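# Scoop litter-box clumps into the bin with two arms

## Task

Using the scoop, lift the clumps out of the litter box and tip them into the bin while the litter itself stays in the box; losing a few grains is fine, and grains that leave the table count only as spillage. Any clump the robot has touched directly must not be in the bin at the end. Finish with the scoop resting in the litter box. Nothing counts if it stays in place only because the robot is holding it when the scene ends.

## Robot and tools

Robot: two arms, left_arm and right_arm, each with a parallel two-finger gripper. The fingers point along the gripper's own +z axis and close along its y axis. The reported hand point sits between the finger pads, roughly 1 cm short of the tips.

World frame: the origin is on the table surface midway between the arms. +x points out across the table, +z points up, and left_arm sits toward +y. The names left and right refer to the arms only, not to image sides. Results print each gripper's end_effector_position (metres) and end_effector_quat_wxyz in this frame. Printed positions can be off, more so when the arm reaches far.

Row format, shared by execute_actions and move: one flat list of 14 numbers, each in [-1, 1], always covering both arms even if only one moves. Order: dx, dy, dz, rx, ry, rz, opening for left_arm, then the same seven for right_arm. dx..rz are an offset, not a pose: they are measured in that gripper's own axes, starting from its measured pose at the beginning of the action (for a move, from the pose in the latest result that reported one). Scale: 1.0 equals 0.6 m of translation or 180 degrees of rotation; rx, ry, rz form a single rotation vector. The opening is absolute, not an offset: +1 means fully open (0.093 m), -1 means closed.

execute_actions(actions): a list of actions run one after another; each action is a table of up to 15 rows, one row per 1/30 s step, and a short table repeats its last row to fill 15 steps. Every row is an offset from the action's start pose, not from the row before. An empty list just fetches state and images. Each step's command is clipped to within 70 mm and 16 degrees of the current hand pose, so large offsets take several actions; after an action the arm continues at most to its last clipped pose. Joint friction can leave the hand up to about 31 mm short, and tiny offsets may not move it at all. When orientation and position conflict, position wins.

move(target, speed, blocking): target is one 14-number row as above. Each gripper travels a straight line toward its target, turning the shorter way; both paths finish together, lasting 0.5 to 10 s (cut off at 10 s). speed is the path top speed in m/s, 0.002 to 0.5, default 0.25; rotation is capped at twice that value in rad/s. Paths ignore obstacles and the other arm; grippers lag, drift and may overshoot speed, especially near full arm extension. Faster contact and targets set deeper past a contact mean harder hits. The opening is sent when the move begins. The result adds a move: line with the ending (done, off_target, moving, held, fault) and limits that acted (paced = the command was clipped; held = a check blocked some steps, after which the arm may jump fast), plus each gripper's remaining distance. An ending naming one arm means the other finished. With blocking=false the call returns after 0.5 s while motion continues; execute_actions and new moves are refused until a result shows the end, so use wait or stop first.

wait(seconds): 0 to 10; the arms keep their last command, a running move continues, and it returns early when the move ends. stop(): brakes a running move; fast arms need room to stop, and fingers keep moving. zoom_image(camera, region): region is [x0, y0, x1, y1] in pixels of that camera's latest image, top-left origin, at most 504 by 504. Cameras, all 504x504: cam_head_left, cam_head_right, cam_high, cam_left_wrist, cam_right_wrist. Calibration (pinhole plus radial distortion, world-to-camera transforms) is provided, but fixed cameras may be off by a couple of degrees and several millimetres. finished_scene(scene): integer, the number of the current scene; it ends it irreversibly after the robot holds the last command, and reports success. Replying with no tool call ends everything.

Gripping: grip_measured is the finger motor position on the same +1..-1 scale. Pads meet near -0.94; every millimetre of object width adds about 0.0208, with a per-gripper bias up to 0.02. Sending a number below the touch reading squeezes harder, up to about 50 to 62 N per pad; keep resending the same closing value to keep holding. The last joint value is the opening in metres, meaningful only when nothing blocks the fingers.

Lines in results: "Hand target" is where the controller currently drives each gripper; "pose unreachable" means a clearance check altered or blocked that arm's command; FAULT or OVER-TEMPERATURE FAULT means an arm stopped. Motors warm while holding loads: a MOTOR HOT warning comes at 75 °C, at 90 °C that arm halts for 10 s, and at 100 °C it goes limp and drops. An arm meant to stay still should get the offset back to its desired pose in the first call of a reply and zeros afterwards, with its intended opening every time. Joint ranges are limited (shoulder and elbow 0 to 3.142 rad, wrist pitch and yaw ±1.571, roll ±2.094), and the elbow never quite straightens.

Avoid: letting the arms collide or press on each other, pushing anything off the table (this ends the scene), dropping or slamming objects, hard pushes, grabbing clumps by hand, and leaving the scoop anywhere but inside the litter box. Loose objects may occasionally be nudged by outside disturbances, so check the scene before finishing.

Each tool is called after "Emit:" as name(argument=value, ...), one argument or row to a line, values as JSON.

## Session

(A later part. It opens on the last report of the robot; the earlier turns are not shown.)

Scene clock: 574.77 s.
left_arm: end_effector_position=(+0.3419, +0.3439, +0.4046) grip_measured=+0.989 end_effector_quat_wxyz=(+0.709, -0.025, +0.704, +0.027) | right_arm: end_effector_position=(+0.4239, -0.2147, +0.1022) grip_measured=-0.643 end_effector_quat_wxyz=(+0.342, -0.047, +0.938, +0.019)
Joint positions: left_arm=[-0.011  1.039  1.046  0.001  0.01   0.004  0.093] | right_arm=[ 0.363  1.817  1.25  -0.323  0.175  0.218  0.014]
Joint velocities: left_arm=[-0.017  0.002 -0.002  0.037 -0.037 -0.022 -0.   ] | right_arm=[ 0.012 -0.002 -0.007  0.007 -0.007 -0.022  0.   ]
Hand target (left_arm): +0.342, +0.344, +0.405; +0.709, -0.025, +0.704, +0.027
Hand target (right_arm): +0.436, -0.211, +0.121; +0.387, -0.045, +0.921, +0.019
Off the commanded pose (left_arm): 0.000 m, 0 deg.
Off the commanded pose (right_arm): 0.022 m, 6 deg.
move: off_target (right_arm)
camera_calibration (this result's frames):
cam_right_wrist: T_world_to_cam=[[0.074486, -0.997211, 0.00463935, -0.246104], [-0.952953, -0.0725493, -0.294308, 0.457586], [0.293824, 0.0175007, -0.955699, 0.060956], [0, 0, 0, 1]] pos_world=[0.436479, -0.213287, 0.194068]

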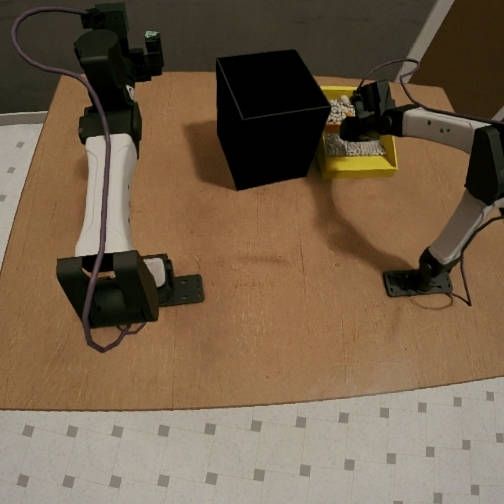

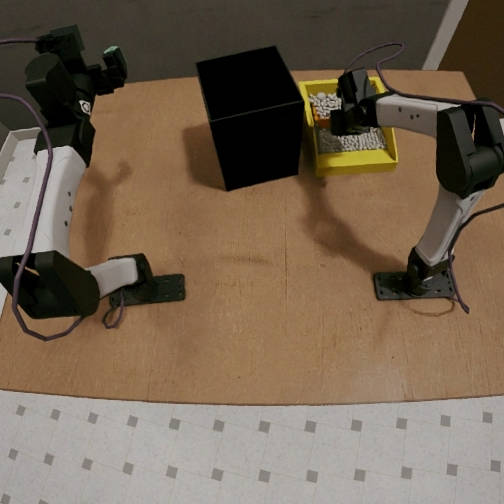

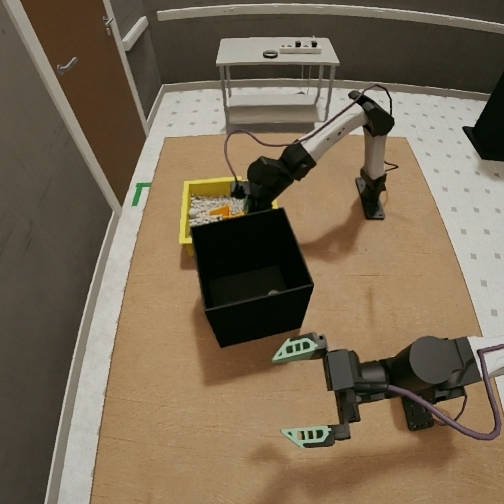

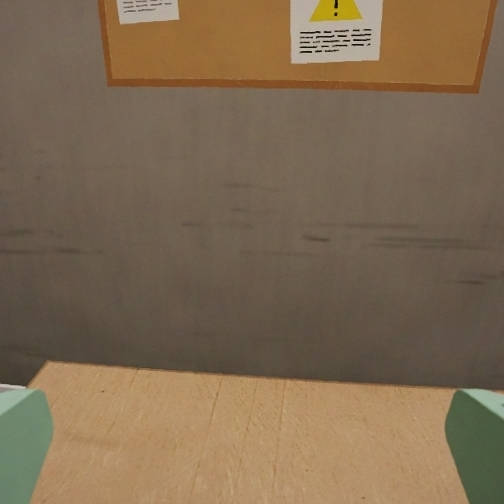

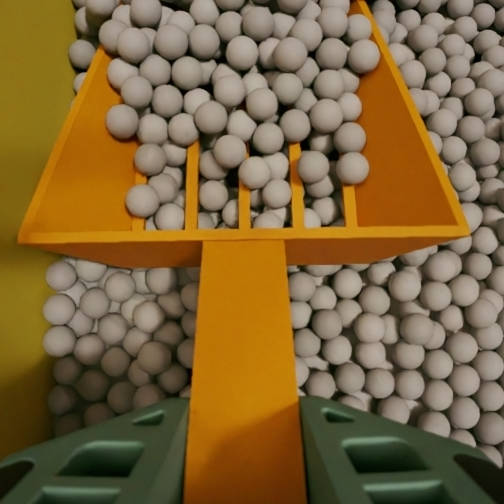

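Emit:
move(
  target=[0,0,0,0,0,0,1, -0.036,-0.04,-0.008,0,-0.031,0,-0.72],
  speed=0.04,
)

Emit:
zoom_image(
  camera="cam_high",
  region=[170, 160, 290, 260],
)

Emit:
zoom_image(
  camera="cam_head_left",
  region=[310, 70, 410, 170],
)

Scene clock: 589.00 s.
left_arm: end_effector_position=(+0.3419, +0.3439, +0.4046) grip_measured=+0.989 end_effector_quat_wxyz=(+0.709, -0.025, +0.704, +0.027) | right_arm: end_effector_position=(+0.4242, -0.2285, +0.1020) grip_measured=-0.643 end_effector_quat_wxyz=(+0.344, -0.062, +0.936, +0.023)
Joint positions: left_arm=[-0.011  1.039  1.046  0.001  0.01   0.004  0.093] | right_arm=[ 0.32   1.795  1.216 -0.297  0.13   0.156  0.014]
Joint velocities: left_arm=[ 0.017  0.007 -0.007 -0.022 -0.022 -0.022 -0.   ] | right_arm=[-0.002 -0.007 -0.002  0.051  0.037 -0.081 -0.   ]
Hand target (left_arm): +0.342, +0.344, +0.405; +0.709, -0.025, +0.704, +0.027
Hand target (right_arm): +0.438, -0.238, +0.120; +0.386, -0.045, +0.921, +0.020
Off the commanded pose (left_arm): 0.000 m, 0 deg.
Off the commanded pose (right_arm): 0.025 m, 6 deg.
move: off_target (right_arm)
camera_calibration (this result's frames):
cam_right_wrist: T_world_to_cam=[[0.106884, -0.994242, 0.00762202, -0.273283], [-0.948442, -0.104255, -0.299314, 0.448189], [0.298386, 0.024763, -0.954124, 0.0605401], [0, 0, 0, 1]] pos_world=[0.436227, -0.226482, 0.193995]

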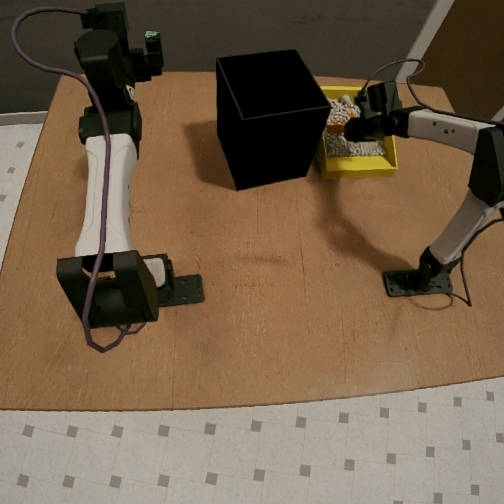

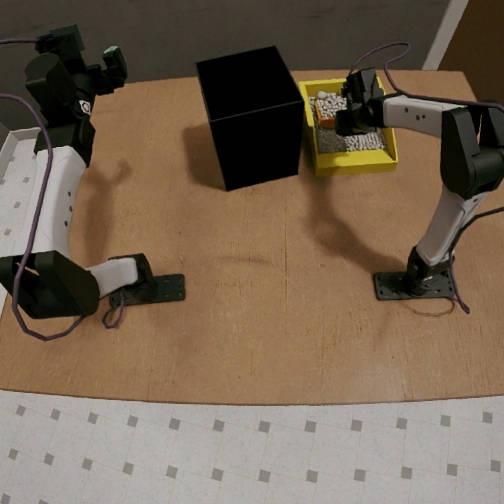

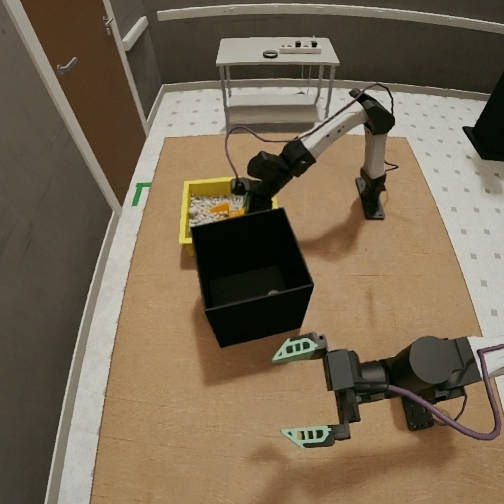

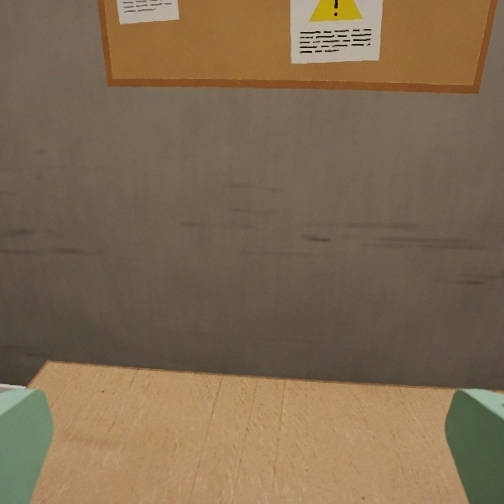

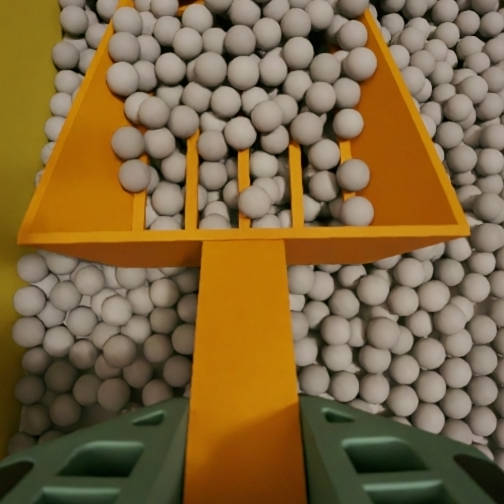

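Region (170, 160, 290, 260) of cam_high's 504x504 image, scaled by 4.200, with more detail than that image has.

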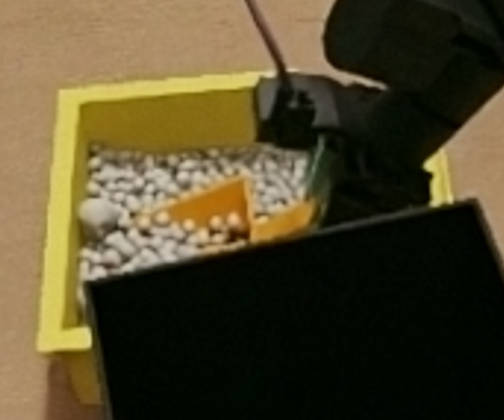

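Region (310, 70, 410, 170) of cam_head_left's 504x504 image, scaled by 5.040, with more detail than that image has.

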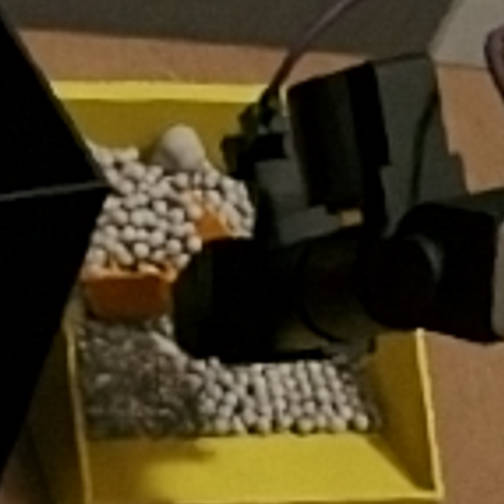

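Emit:
zoom_image(
  camera="cam_head_right",
  region=[295, 70, 375, 150],
)

Region (295, 70, 375, 150) of cam_head_right's 504x504 image, scaled by 6.300, with more detail than that image has.

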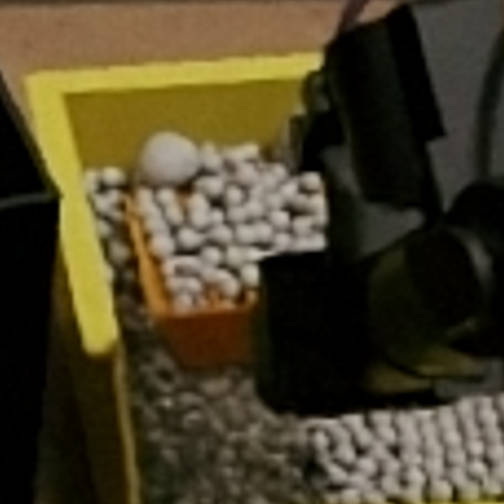

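Emit:
move(
  target=[0,0,0,0,0,0,1, -0.055,-0.008,0.005,0,-0.04,0,-0.72],
  speed=0.04,
)

Emit:
zoom_image(
  camera="cam_head_right",
  region=[295, 70, 375, 150],
)

Emit:
zoom_image(
  camera="cam_head_left",
  region=[310, 70, 410, 170],
)

Scene clock: 599.77 s.
left_arm: end_effector_position=(+0.3419, +0.3439, +0.4046) grip_measured=+0.989 end_effector_quat_wxyz=(+0.709, -0.025, +0.704, +0.027) | right_arm: end_effector_position=(+0.4246, -0.2284, +0.1023) grip_measured=-0.643 end_effector_quat_wxyz=(+0.345, -0.071, +0.936, +0.022)
Joint positions: left_arm=[-0.011  1.039  1.046  0.001  0.01   0.004  0.093] | right_arm=[ 0.318  1.795  1.216 -0.295  0.126  0.137  0.014]
Joint velocities: left_arm=[-0.022  0.002 -0.002 -0.051 -0.022  0.022 -0.   ] | right_arm=[-0.002  0.022  0.012 -0.007 -0.022  0.007  0.   ]
Hand target (left_arm): +0.342, +0.344, +0.405; +0.709, -0.025, +0.704, +0.027
Hand target (right_arm): +0.449, -0.231, +0.123; +0.400, -0.060, +0.914, +0.026
Off the commanded pose (left_arm): 0.000 m, 0 deg.
Off the commanded pose (right_arm): 0.033 m, 7 deg.
move: off_target (right_arm)
camera_calibration (this result's frames):
cam_right_wrist: T_world_to_cam=[[0.121609, -0.992447, 0.0161369, -0.279978], [-0.945924, -0.120804, -0.301056, 0.444035], [0.300731, 0.0213469, -0.95347, 0.0588397], [0, 0, 0, 1]] pos_world=[0.436376, -0.225478, 0.194299]

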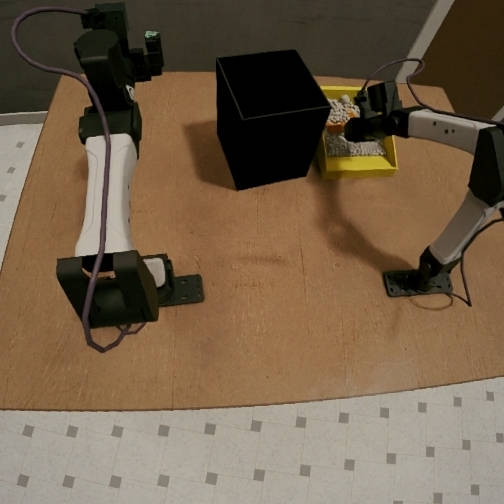

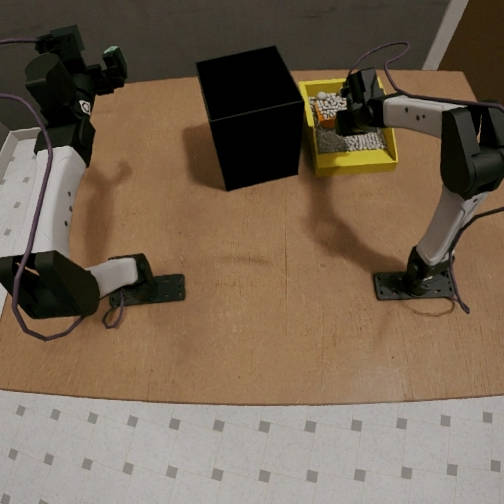

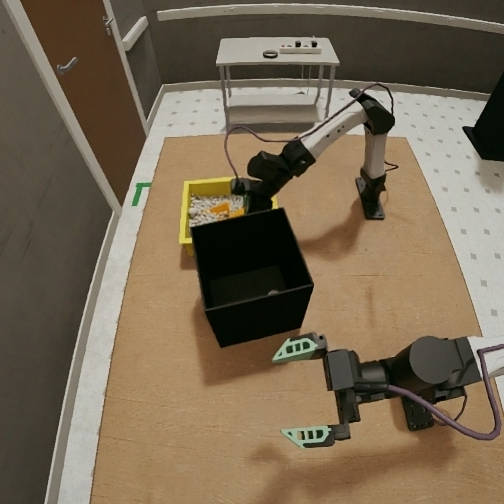

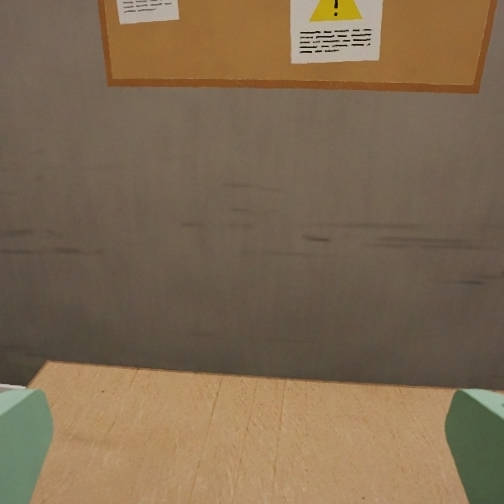

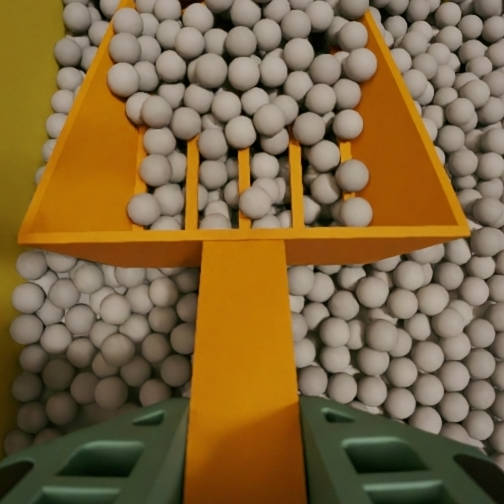

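Region (295, 70, 375, 150) of cam_head_right's 504x504 image, scaled by 6.300, with more detail than that image has.

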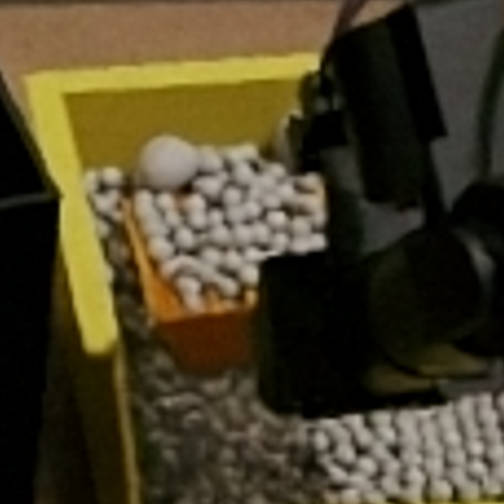

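Region (310, 70, 410, 170) of cam_head_left's 504x504 image, scaled by 5.040, with more detail than that image has.

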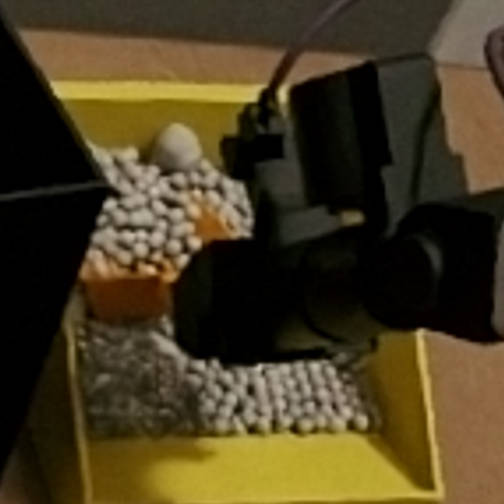

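Emit:
move(
  target=[0,0,0,0,0,0,1, -0.022,-0.006,-0.022,0.008,-0.105,0.009,-0.72],
  speed=0.06,
)

Emit:
zoom_image(
  camera="cam_head_right",
  region=[295, 70, 375, 150],
)

Emit:
zoom_image(
  camera="cam_head_left",
  region=[310, 70, 410, 170],
)

Scene clock: 614.57 s.
left_arm: end_effector_position=(+0.3419, +0.3439, +0.4046) grip_measured=+0.989 end_effector_quat_wxyz=(+0.709, -0.025, +0.704, +0.027) | right_arm: end_effector_position=(+0.4254, -0.2359, +0.1104) grip_measured=-0.643 end_effector_quat_wxyz=(+0.474, -0.044, +0.879, +0.023)
Joint positions: left_arm=[-0.011  1.039  1.046  0.001  0.01   0.004  0.093] | right_arm=[0.331 1.707 0.924 0.186 0.205 0.137 0.014]
Joint velocities: left_arm=[-0.007 -0.002  0.002 -0.037 -0.022  0.037 -0.001] | right_arm=[ 0.017  0.002 -0.007  0.066 -0.022 -0.037  0.   ]
Hand target (left_arm): +0.342, +0.344, +0.405; +0.709, -0.025, +0.704, +0.027
Hand target (right_arm): +0.426, -0.232, +0.121; +0.494, -0.046, +0.868, +0.026
Off the commanded pose (left_arm): 0.000 m, 0 deg.
Off the commanded pose (right_arm): 0.011 m, 3 deg.
move: off_target (right_arm)
camera_calibration (this result's frames):
cam_right_wrist: T_world_to_cam=[[0.0729207, -0.997336, 0.00170194, -0.266524], [-0.830368, -0.0616578, -0.553794, 0.439058], [0.552424, 0.0389698, -0.832652, -0.0497806], [0, 0, 0, 1]] pos_world=[0.411515, -0.236803, 0.202152]

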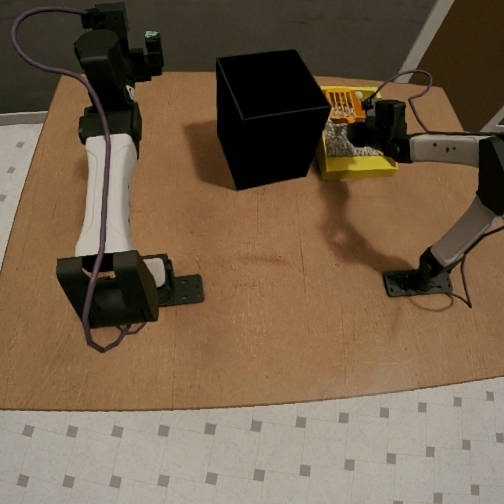

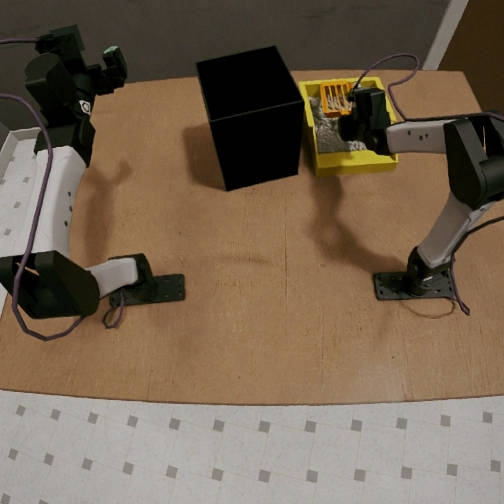

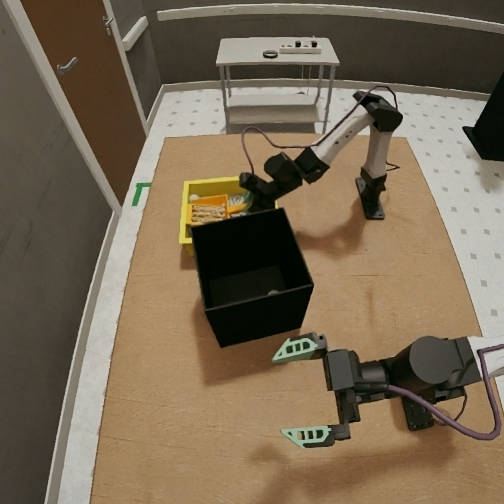

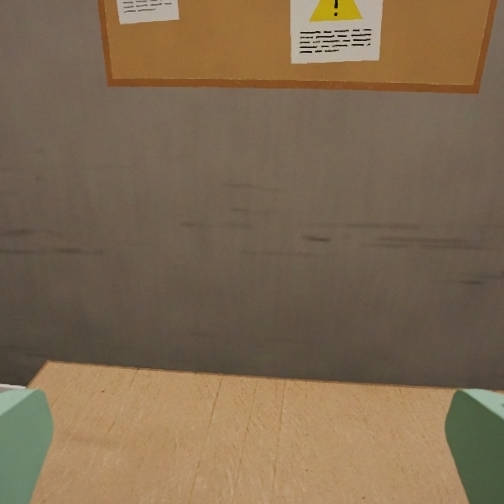

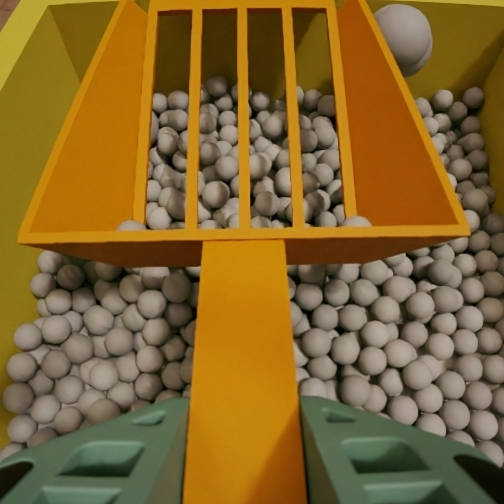

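Region (295, 70, 375, 150) of cam_head_right's 504x504 image, scaled by 6.300, with more detail than that image has.

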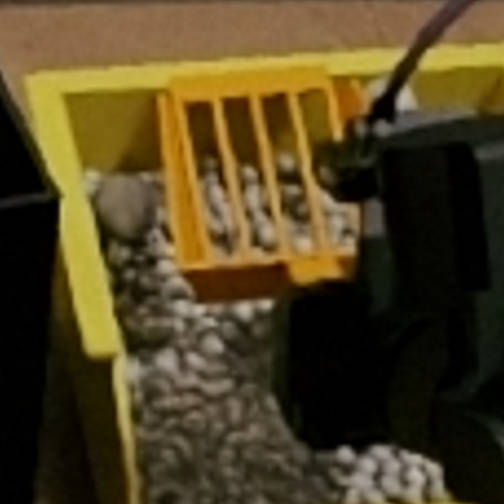

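Region (310, 70, 410, 170) of cam_head_left's 504x504 image, scaled by 5.040, with more detail than that image has.

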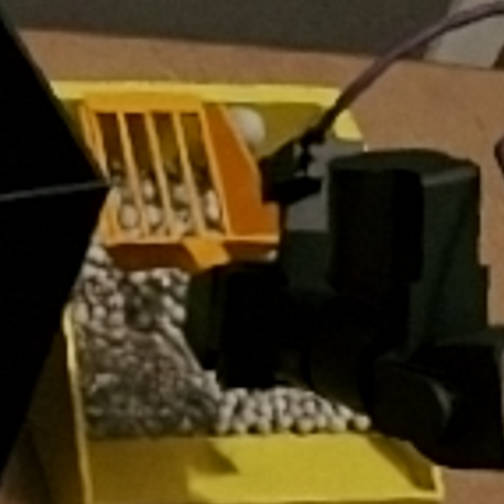

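Emit:
move(
  target=[0,0,0,0,0,0,1, -0.016,0.042,-0.19,-0.012,0.178,-0.014,-0.72],
  speed=0.15,
)

Emit:
zoom_image(
  camera="cam_head_right",
  region=[295, 65, 395, 165],
)

Emit:
zoom_image(
  camera="cam_high",
  region=[170, 160, 290, 260],
)

Scene clock: 645.50 s.
left_arm: end_effector_position=(+0.3419, +0.3439, +0.4046) grip_measured=+0.989 end_effector_quat_wxyz=(+0.709, -0.025, +0.704, +0.027) | right_arm: end_effector_position=(+0.3339, -0.2273, +0.1765) grip_measured=-0.643 end_effector_quat_wxyz=(+0.210, -0.079, +0.975, +0.012)
Joint positions: left_arm=[-0.011  1.039  1.046  0.001  0.01   0.004  0.093] | right_arm=[ 0.391  1.64   1.484 -1.005  0.109  0.223  0.014]
Joint velocities: left_arm=[-0.002 -0.002 -0.007  0.007 -0.037  0.022 -0.001] | right_arm=[-0.017 -0.007  0.002  0.022  0.007 -0.066  0.001]
Hand target (left_arm): +0.342, +0.344, +0.405; +0.709, -0.025, +0.704, +0.027
Hand target (right_arm): +0.336, -0.221, +0.181; +0.213, -0.081, +0.973, +0.018
Off the commanded pose (left_arm): 0.000 m, 0 deg.
Off the commanded pose (right_arm): 0.009 m, 1 deg.
move: done
camera_calibration (this result's frames):
cam_right_wrist: T_world_to_cam=[[0.135479, -0.990464, 0.0250277, -0.274819], [-0.990451, -0.136041, -0.0223383, 0.34291], [0.0255301, -0.0217624, -0.999437, 0.247071], [0, 0, 0, 1]] pos_world=[0.37056, -0.220171, 0.26147]

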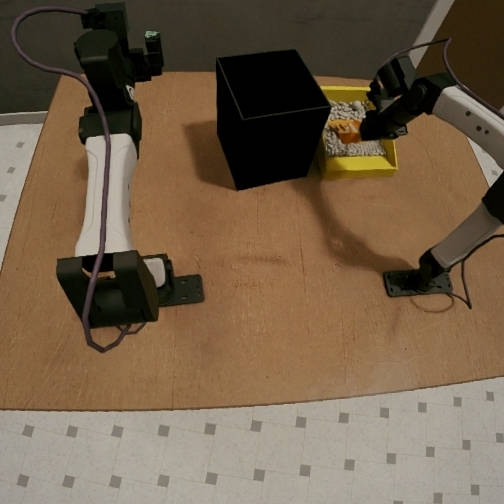

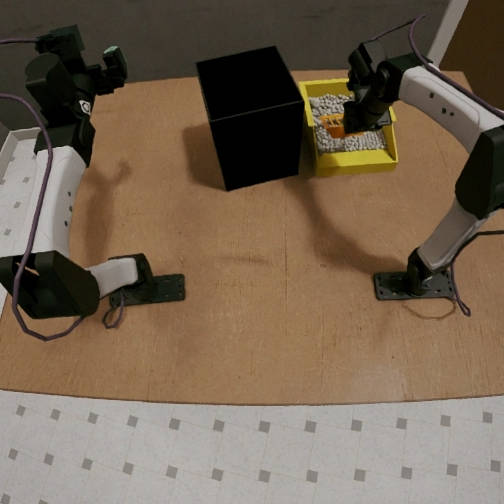

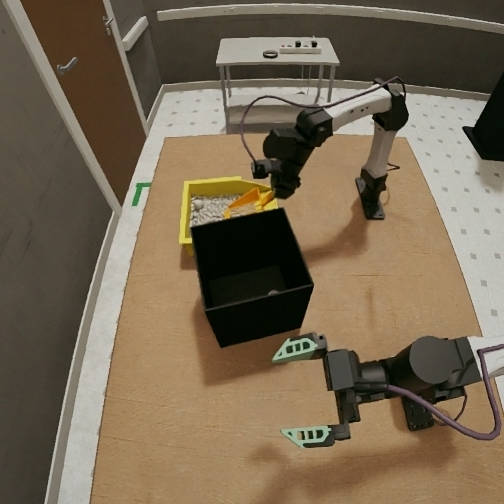

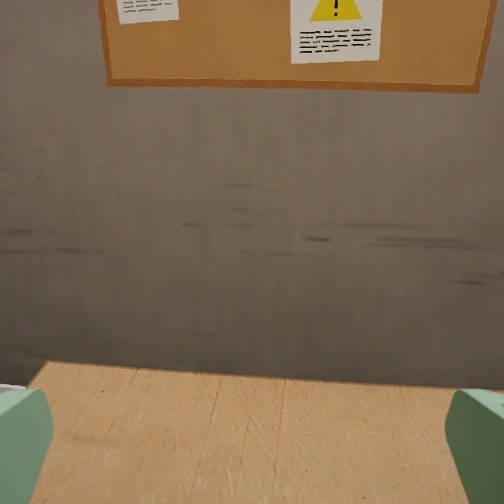

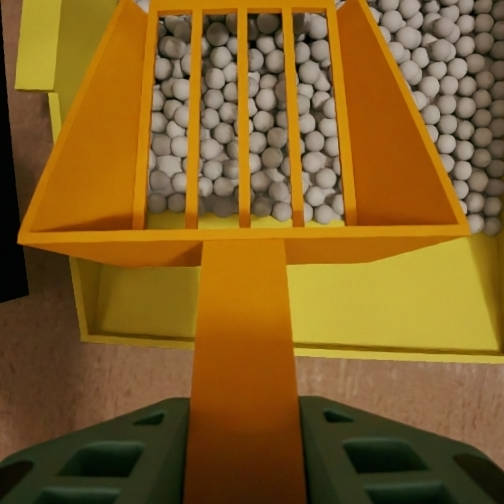

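Region (295, 65, 395, 165) of cam_head_right's 504x504 image, scaled by 5.040, with more detail than that image has.

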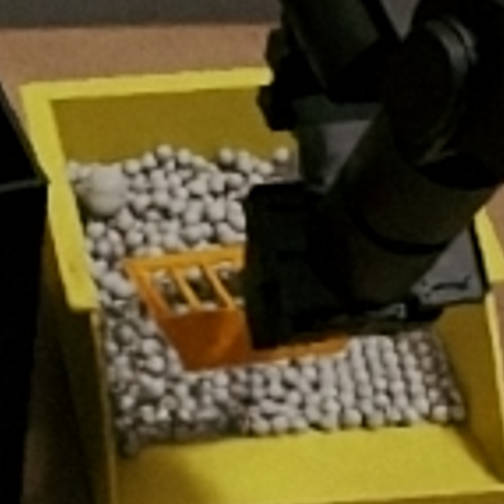

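Region (170, 160, 290, 260) of cam_high's 504x504 image, scaled by 4.200, with more detail than that image has.

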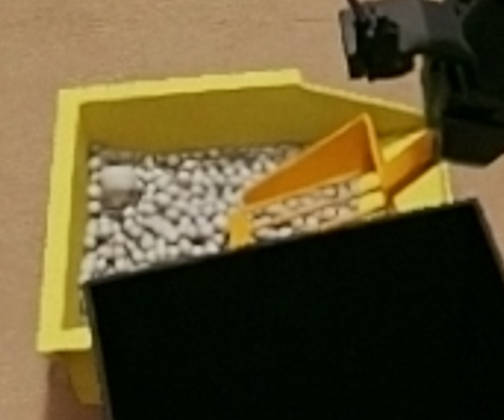

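Emit:
move(
  target=[0,0,0,0,0,0,1, 0.017,0.023,0.042,-0.008,-0.003,-0.017,-0.72],
  speed=0.06,
)

Emit:
zoom_image(
  camera="cam_head_right",
  region=[295, 65, 395, 165],
)

Scene clock: 669.13 s.
left_arm: end_effector_position=(+0.3419, +0.3439, +0.4046) grip_measured=+0.989 end_effector_quat_wxyz=(+0.709, -0.025, +0.704, +0.027) | right_arm: end_effector_position=(+0.3314, -0.2196, +0.1529) grip_measured=-0.643 end_effector_quat_wxyz=(+0.208, -0.099, +0.973, +0.013)
Joint positions: left_arm=[-0.011  1.039  1.046  0.001  0.01   0.004  0.093] | right_arm=[ 0.41   1.64   1.391 -0.914  0.105  0.202  0.014]
Joint velocities: left_arm=[-0.002  0.017 -0.002 -0.066 -0.022 -0.037  0.001] | right_arm=[-0.002 -0.017 -0.022  0.022 -0.037  0.007  0.   ]
Hand target (left_arm): +0.342, +0.344, +0.405; +0.709, -0.025, +0.704, +0.027
Hand target (right_arm): +0.332, -0.213, +0.150; +0.214, -0.107, +0.971, +0.019
Off the commanded pose (left_arm): 0.000 m, 0 deg.
Off the commanded pose (right_arm): 0.007 m, 1 deg.
move: done
camera_calibration (this result's frames):
cam_right_wrist: T_world_to_cam=[[0.175259, -0.984049, 0.0305372, -0.27887], [-0.984217, -0.175893, -0.0194615, 0.329693], [0.0245223, -0.0266445, -0.999344, 0.222954], [0, 0, 0, 1]] pos_world=[0.367897, -0.21049, 0.23774]

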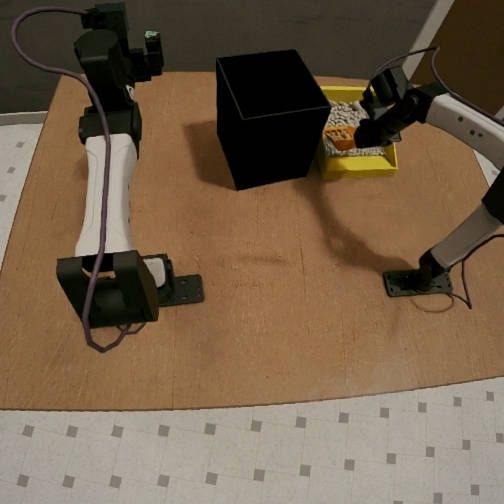

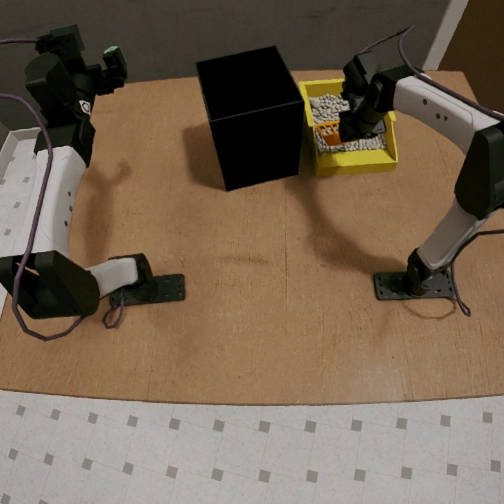

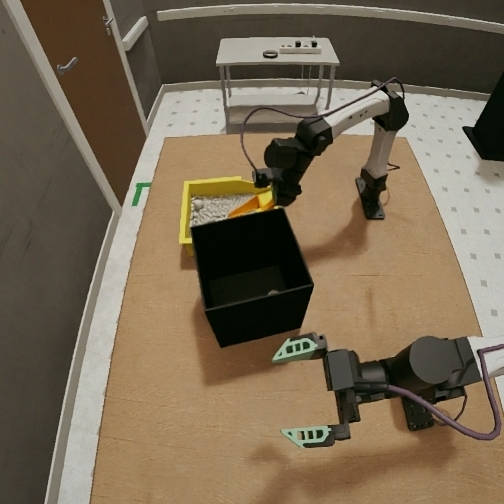

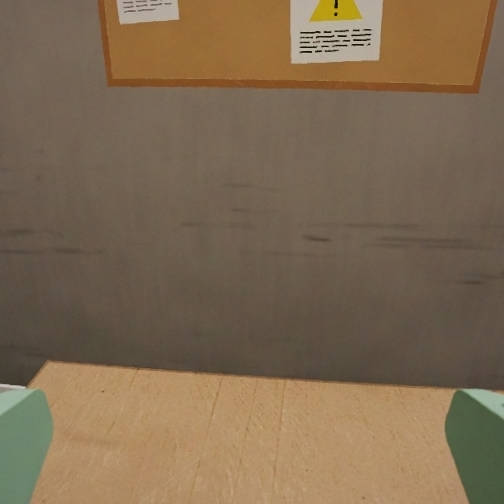

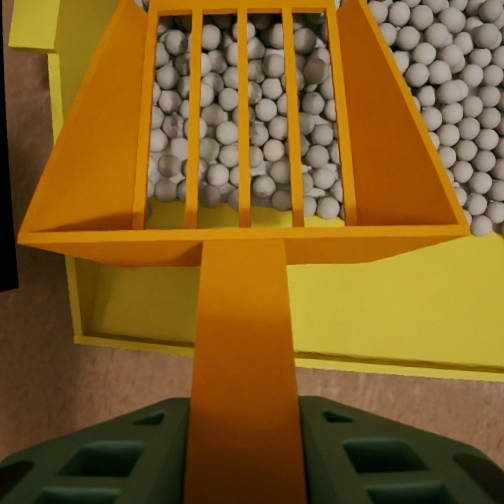

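Region (295, 65, 395, 165) of cam_head_right's 504x504 image, scaled by 5.040, with more detail than that image has.

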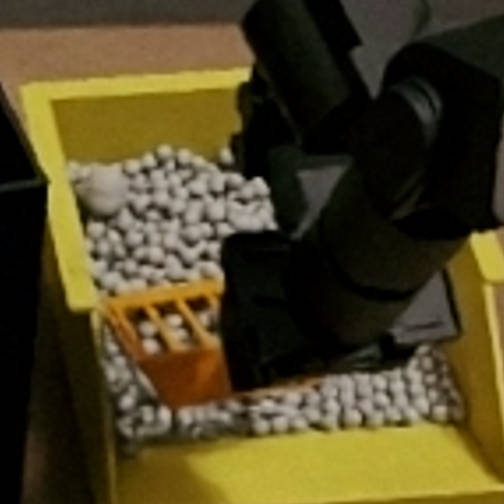

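Emit:
move(
  target=[0,0,0,0,0,0,1, -0.094,-0.006,0.075,-0.003,-0.003,-0.005,-0.72],
  speed=0.05,
)

Emit:
zoom_image(
  camera="cam_head_right",
  region=[295, 65, 395, 165],
)

Scene clock: 676.37 s.
left_arm: end_effector_position=(+0.3419, +0.3439, +0.4046) grip_measured=+0.989 end_effector_quat_wxyz=(+0.709, -0.025, +0.704, +0.027) | right_arm: end_effector_position=(+0.3904, -0.2121, +0.1352) grip_measured=-0.643 end_effector_quat_wxyz=(+0.205, -0.104, +0.973, +0.011)
Joint positions: left_arm=[-0.011  1.039  1.046  0.001  0.01   0.004  0.093] | right_arm=[ 0.364  1.867  1.592 -0.892  0.088  0.148  0.014]
Joint velocities: left_arm=[-0.022  0.007  0.002  0.037  0.037  0.051 -0.   ] | right_arm=[ 0.002  0.017 -0.012  0.007  0.007  0.037  0.001]
Hand target (left_arm): +0.342, +0.344, +0.405; +0.709, -0.025, +0.704, +0.027
Hand target (right_arm): +0.400, -0.210, +0.134; +0.212, -0.107, +0.971, +0.016
Off the commanded pose (left_arm): 0.000 m, 0 deg.
Off the commanded pose (right_arm): 0.011 m, 1 deg.
move: off_target (right_arm)
camera_calibration (this result's frames):
cam_right_wrist: T_world_to_cam=[[0.185307, -0.981948, 0.0379343, -0.285715], [-0.982487, -0.185898, -0.0126684, 0.385032], [0.0194916, -0.0349224, -0.9992, 0.204188], [0, 0, 0, 1]] pos_world=[0.427254, -0.20185, 0.219741]

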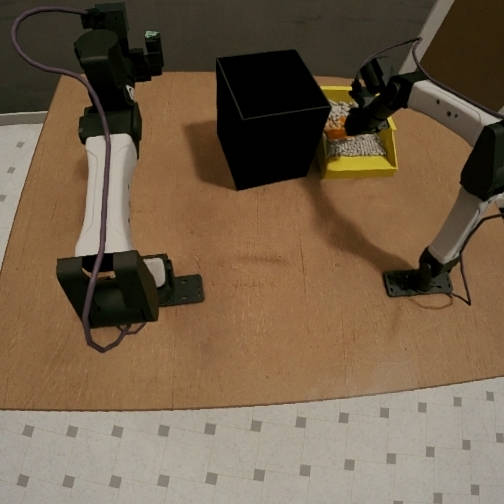

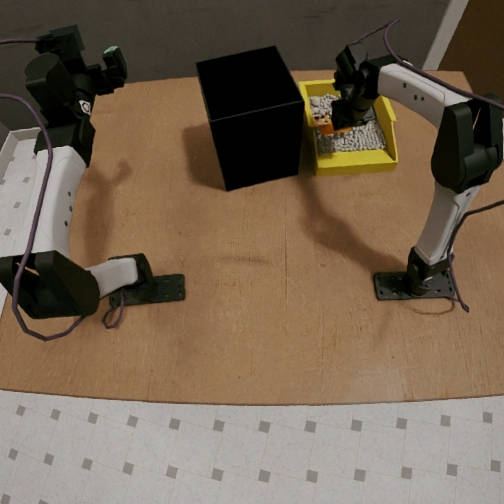

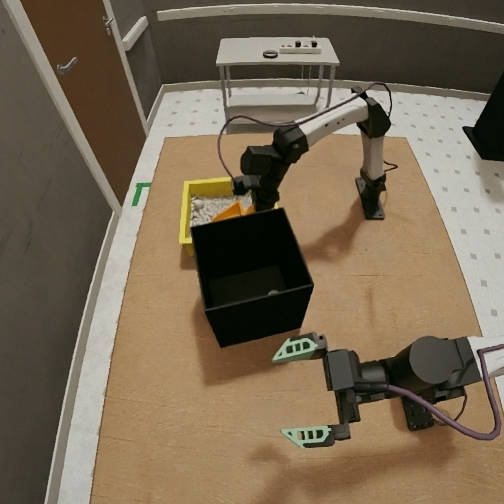

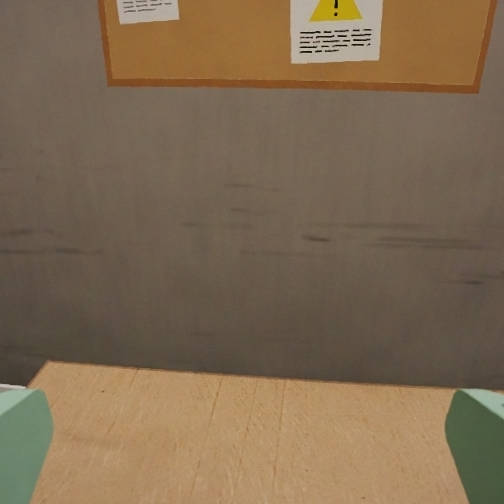

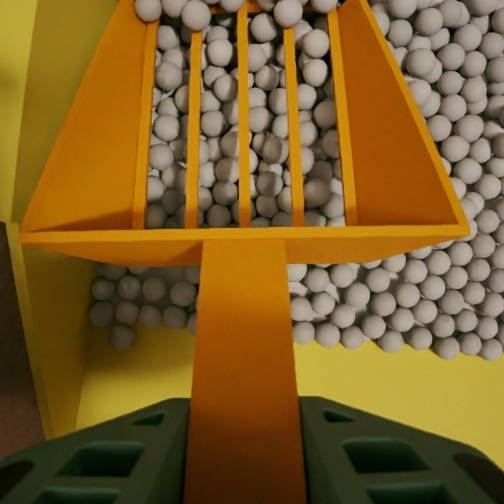

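Region (295, 65, 395, 165) of cam_head_right's 504x504 image, scaled by 5.040, with more detail than that image has.

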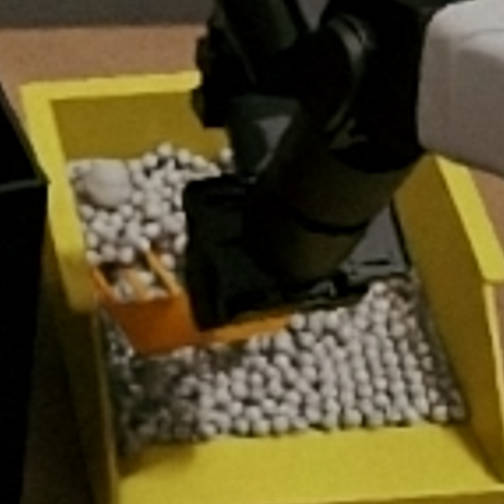

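Emit:
move(
  target=[0,0,0,0,0,0,1, -0.074,-0.012,0.054,-0.003,-0.052,-0.002,-0.72],
  speed=0.045,
)

Emit:
zoom_image(
  camera="cam_head_right",
  region=[295, 65, 395, 165],
)

Scene clock: 688.27 s.
left_arm: end_effector_position=(+0.3419, +0.3439, +0.4046) grip_measured=+0.989 end_effector_quat_wxyz=(+0.709, -0.025, +0.704, +0.027) | right_arm: end_effector_position=(+0.4300, -0.2096, +0.1222) grip_measured=-0.643 end_effector_quat_wxyz=(+0.257, -0.109, +0.960, +0.015)
Joint positions: left_arm=[-0.011  1.039  1.046  0.001  0.01   0.004  0.093] | right_arm=[ 0.34   1.931  1.581 -0.708  0.092  0.106  0.014]
Joint velocities: left_arm=[-0.017  0.017 -0.012 -0.037  0.051 -0.007 -0.001] | right_arm=[-0.012  0.017  0.007 -0.051  0.022 -0.022 -0.   ]
Hand target (left_arm): +0.342, +0.344, +0.405; +0.709, -0.025, +0.704, +0.027
Hand target (right_arm): +0.443, -0.209, +0.124; +0.282, -0.106, +0.953, +0.022
Off the commanded pose (left_arm): 0.000 m, 0 deg.
Off the commanded pose (right_arm): 0.015 m, 3 deg.
move: off_target (right_arm)
camera_calibration (this result's frames):
cam_right_wrist: T_world_to_cam=[[0.192359, -0.980464, 0.0410987, -0.293259], [-0.973395, -0.195951, -0.118765, 0.431162], [0.124498, -0.0171598, -0.992072, 0.148198], [0, 0, 0, 1]] pos_world=[0.457652, -0.2005, 0.210282]

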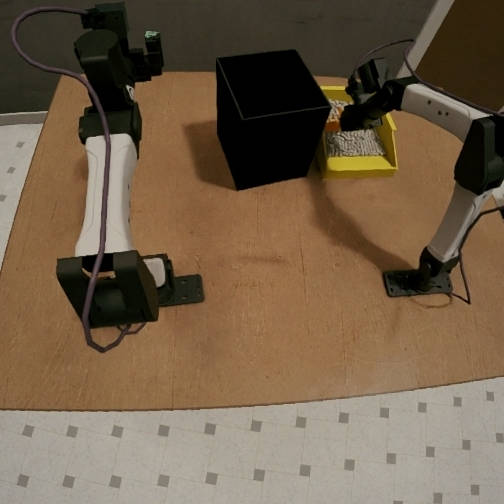

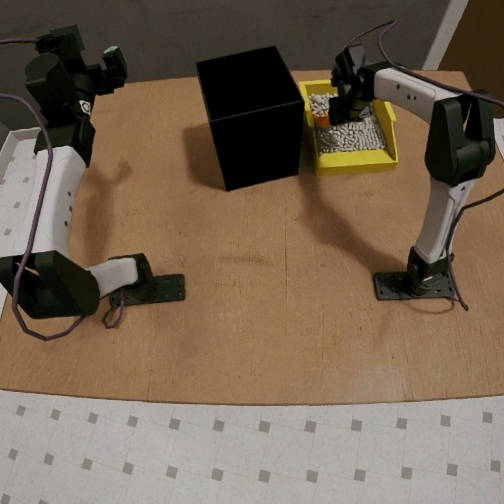

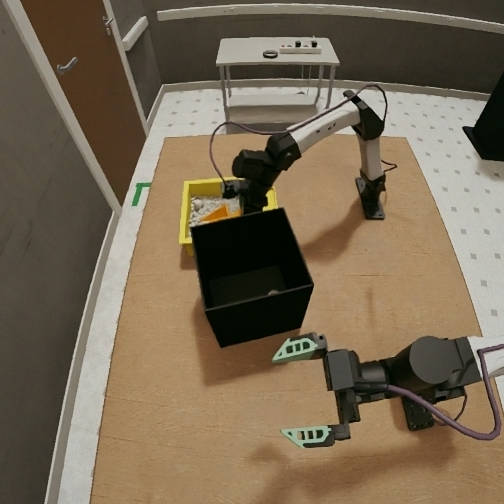

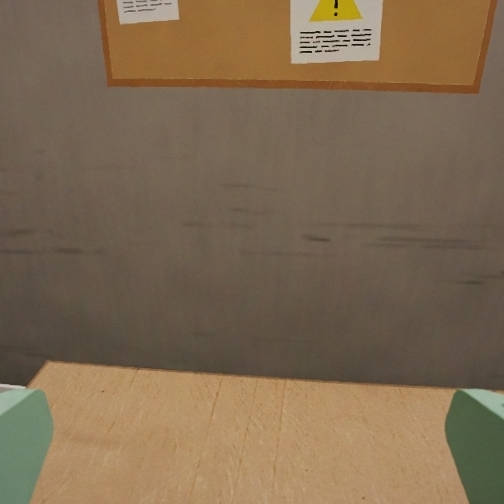

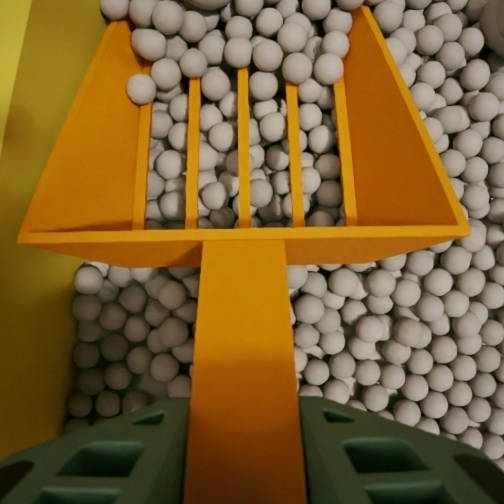

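Region (295, 65, 395, 165) of cam_head_right's 504x504 image, scaled by 5.040, with more detail than that image has.

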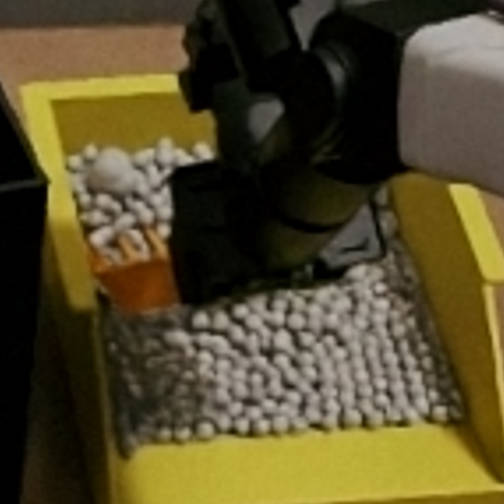

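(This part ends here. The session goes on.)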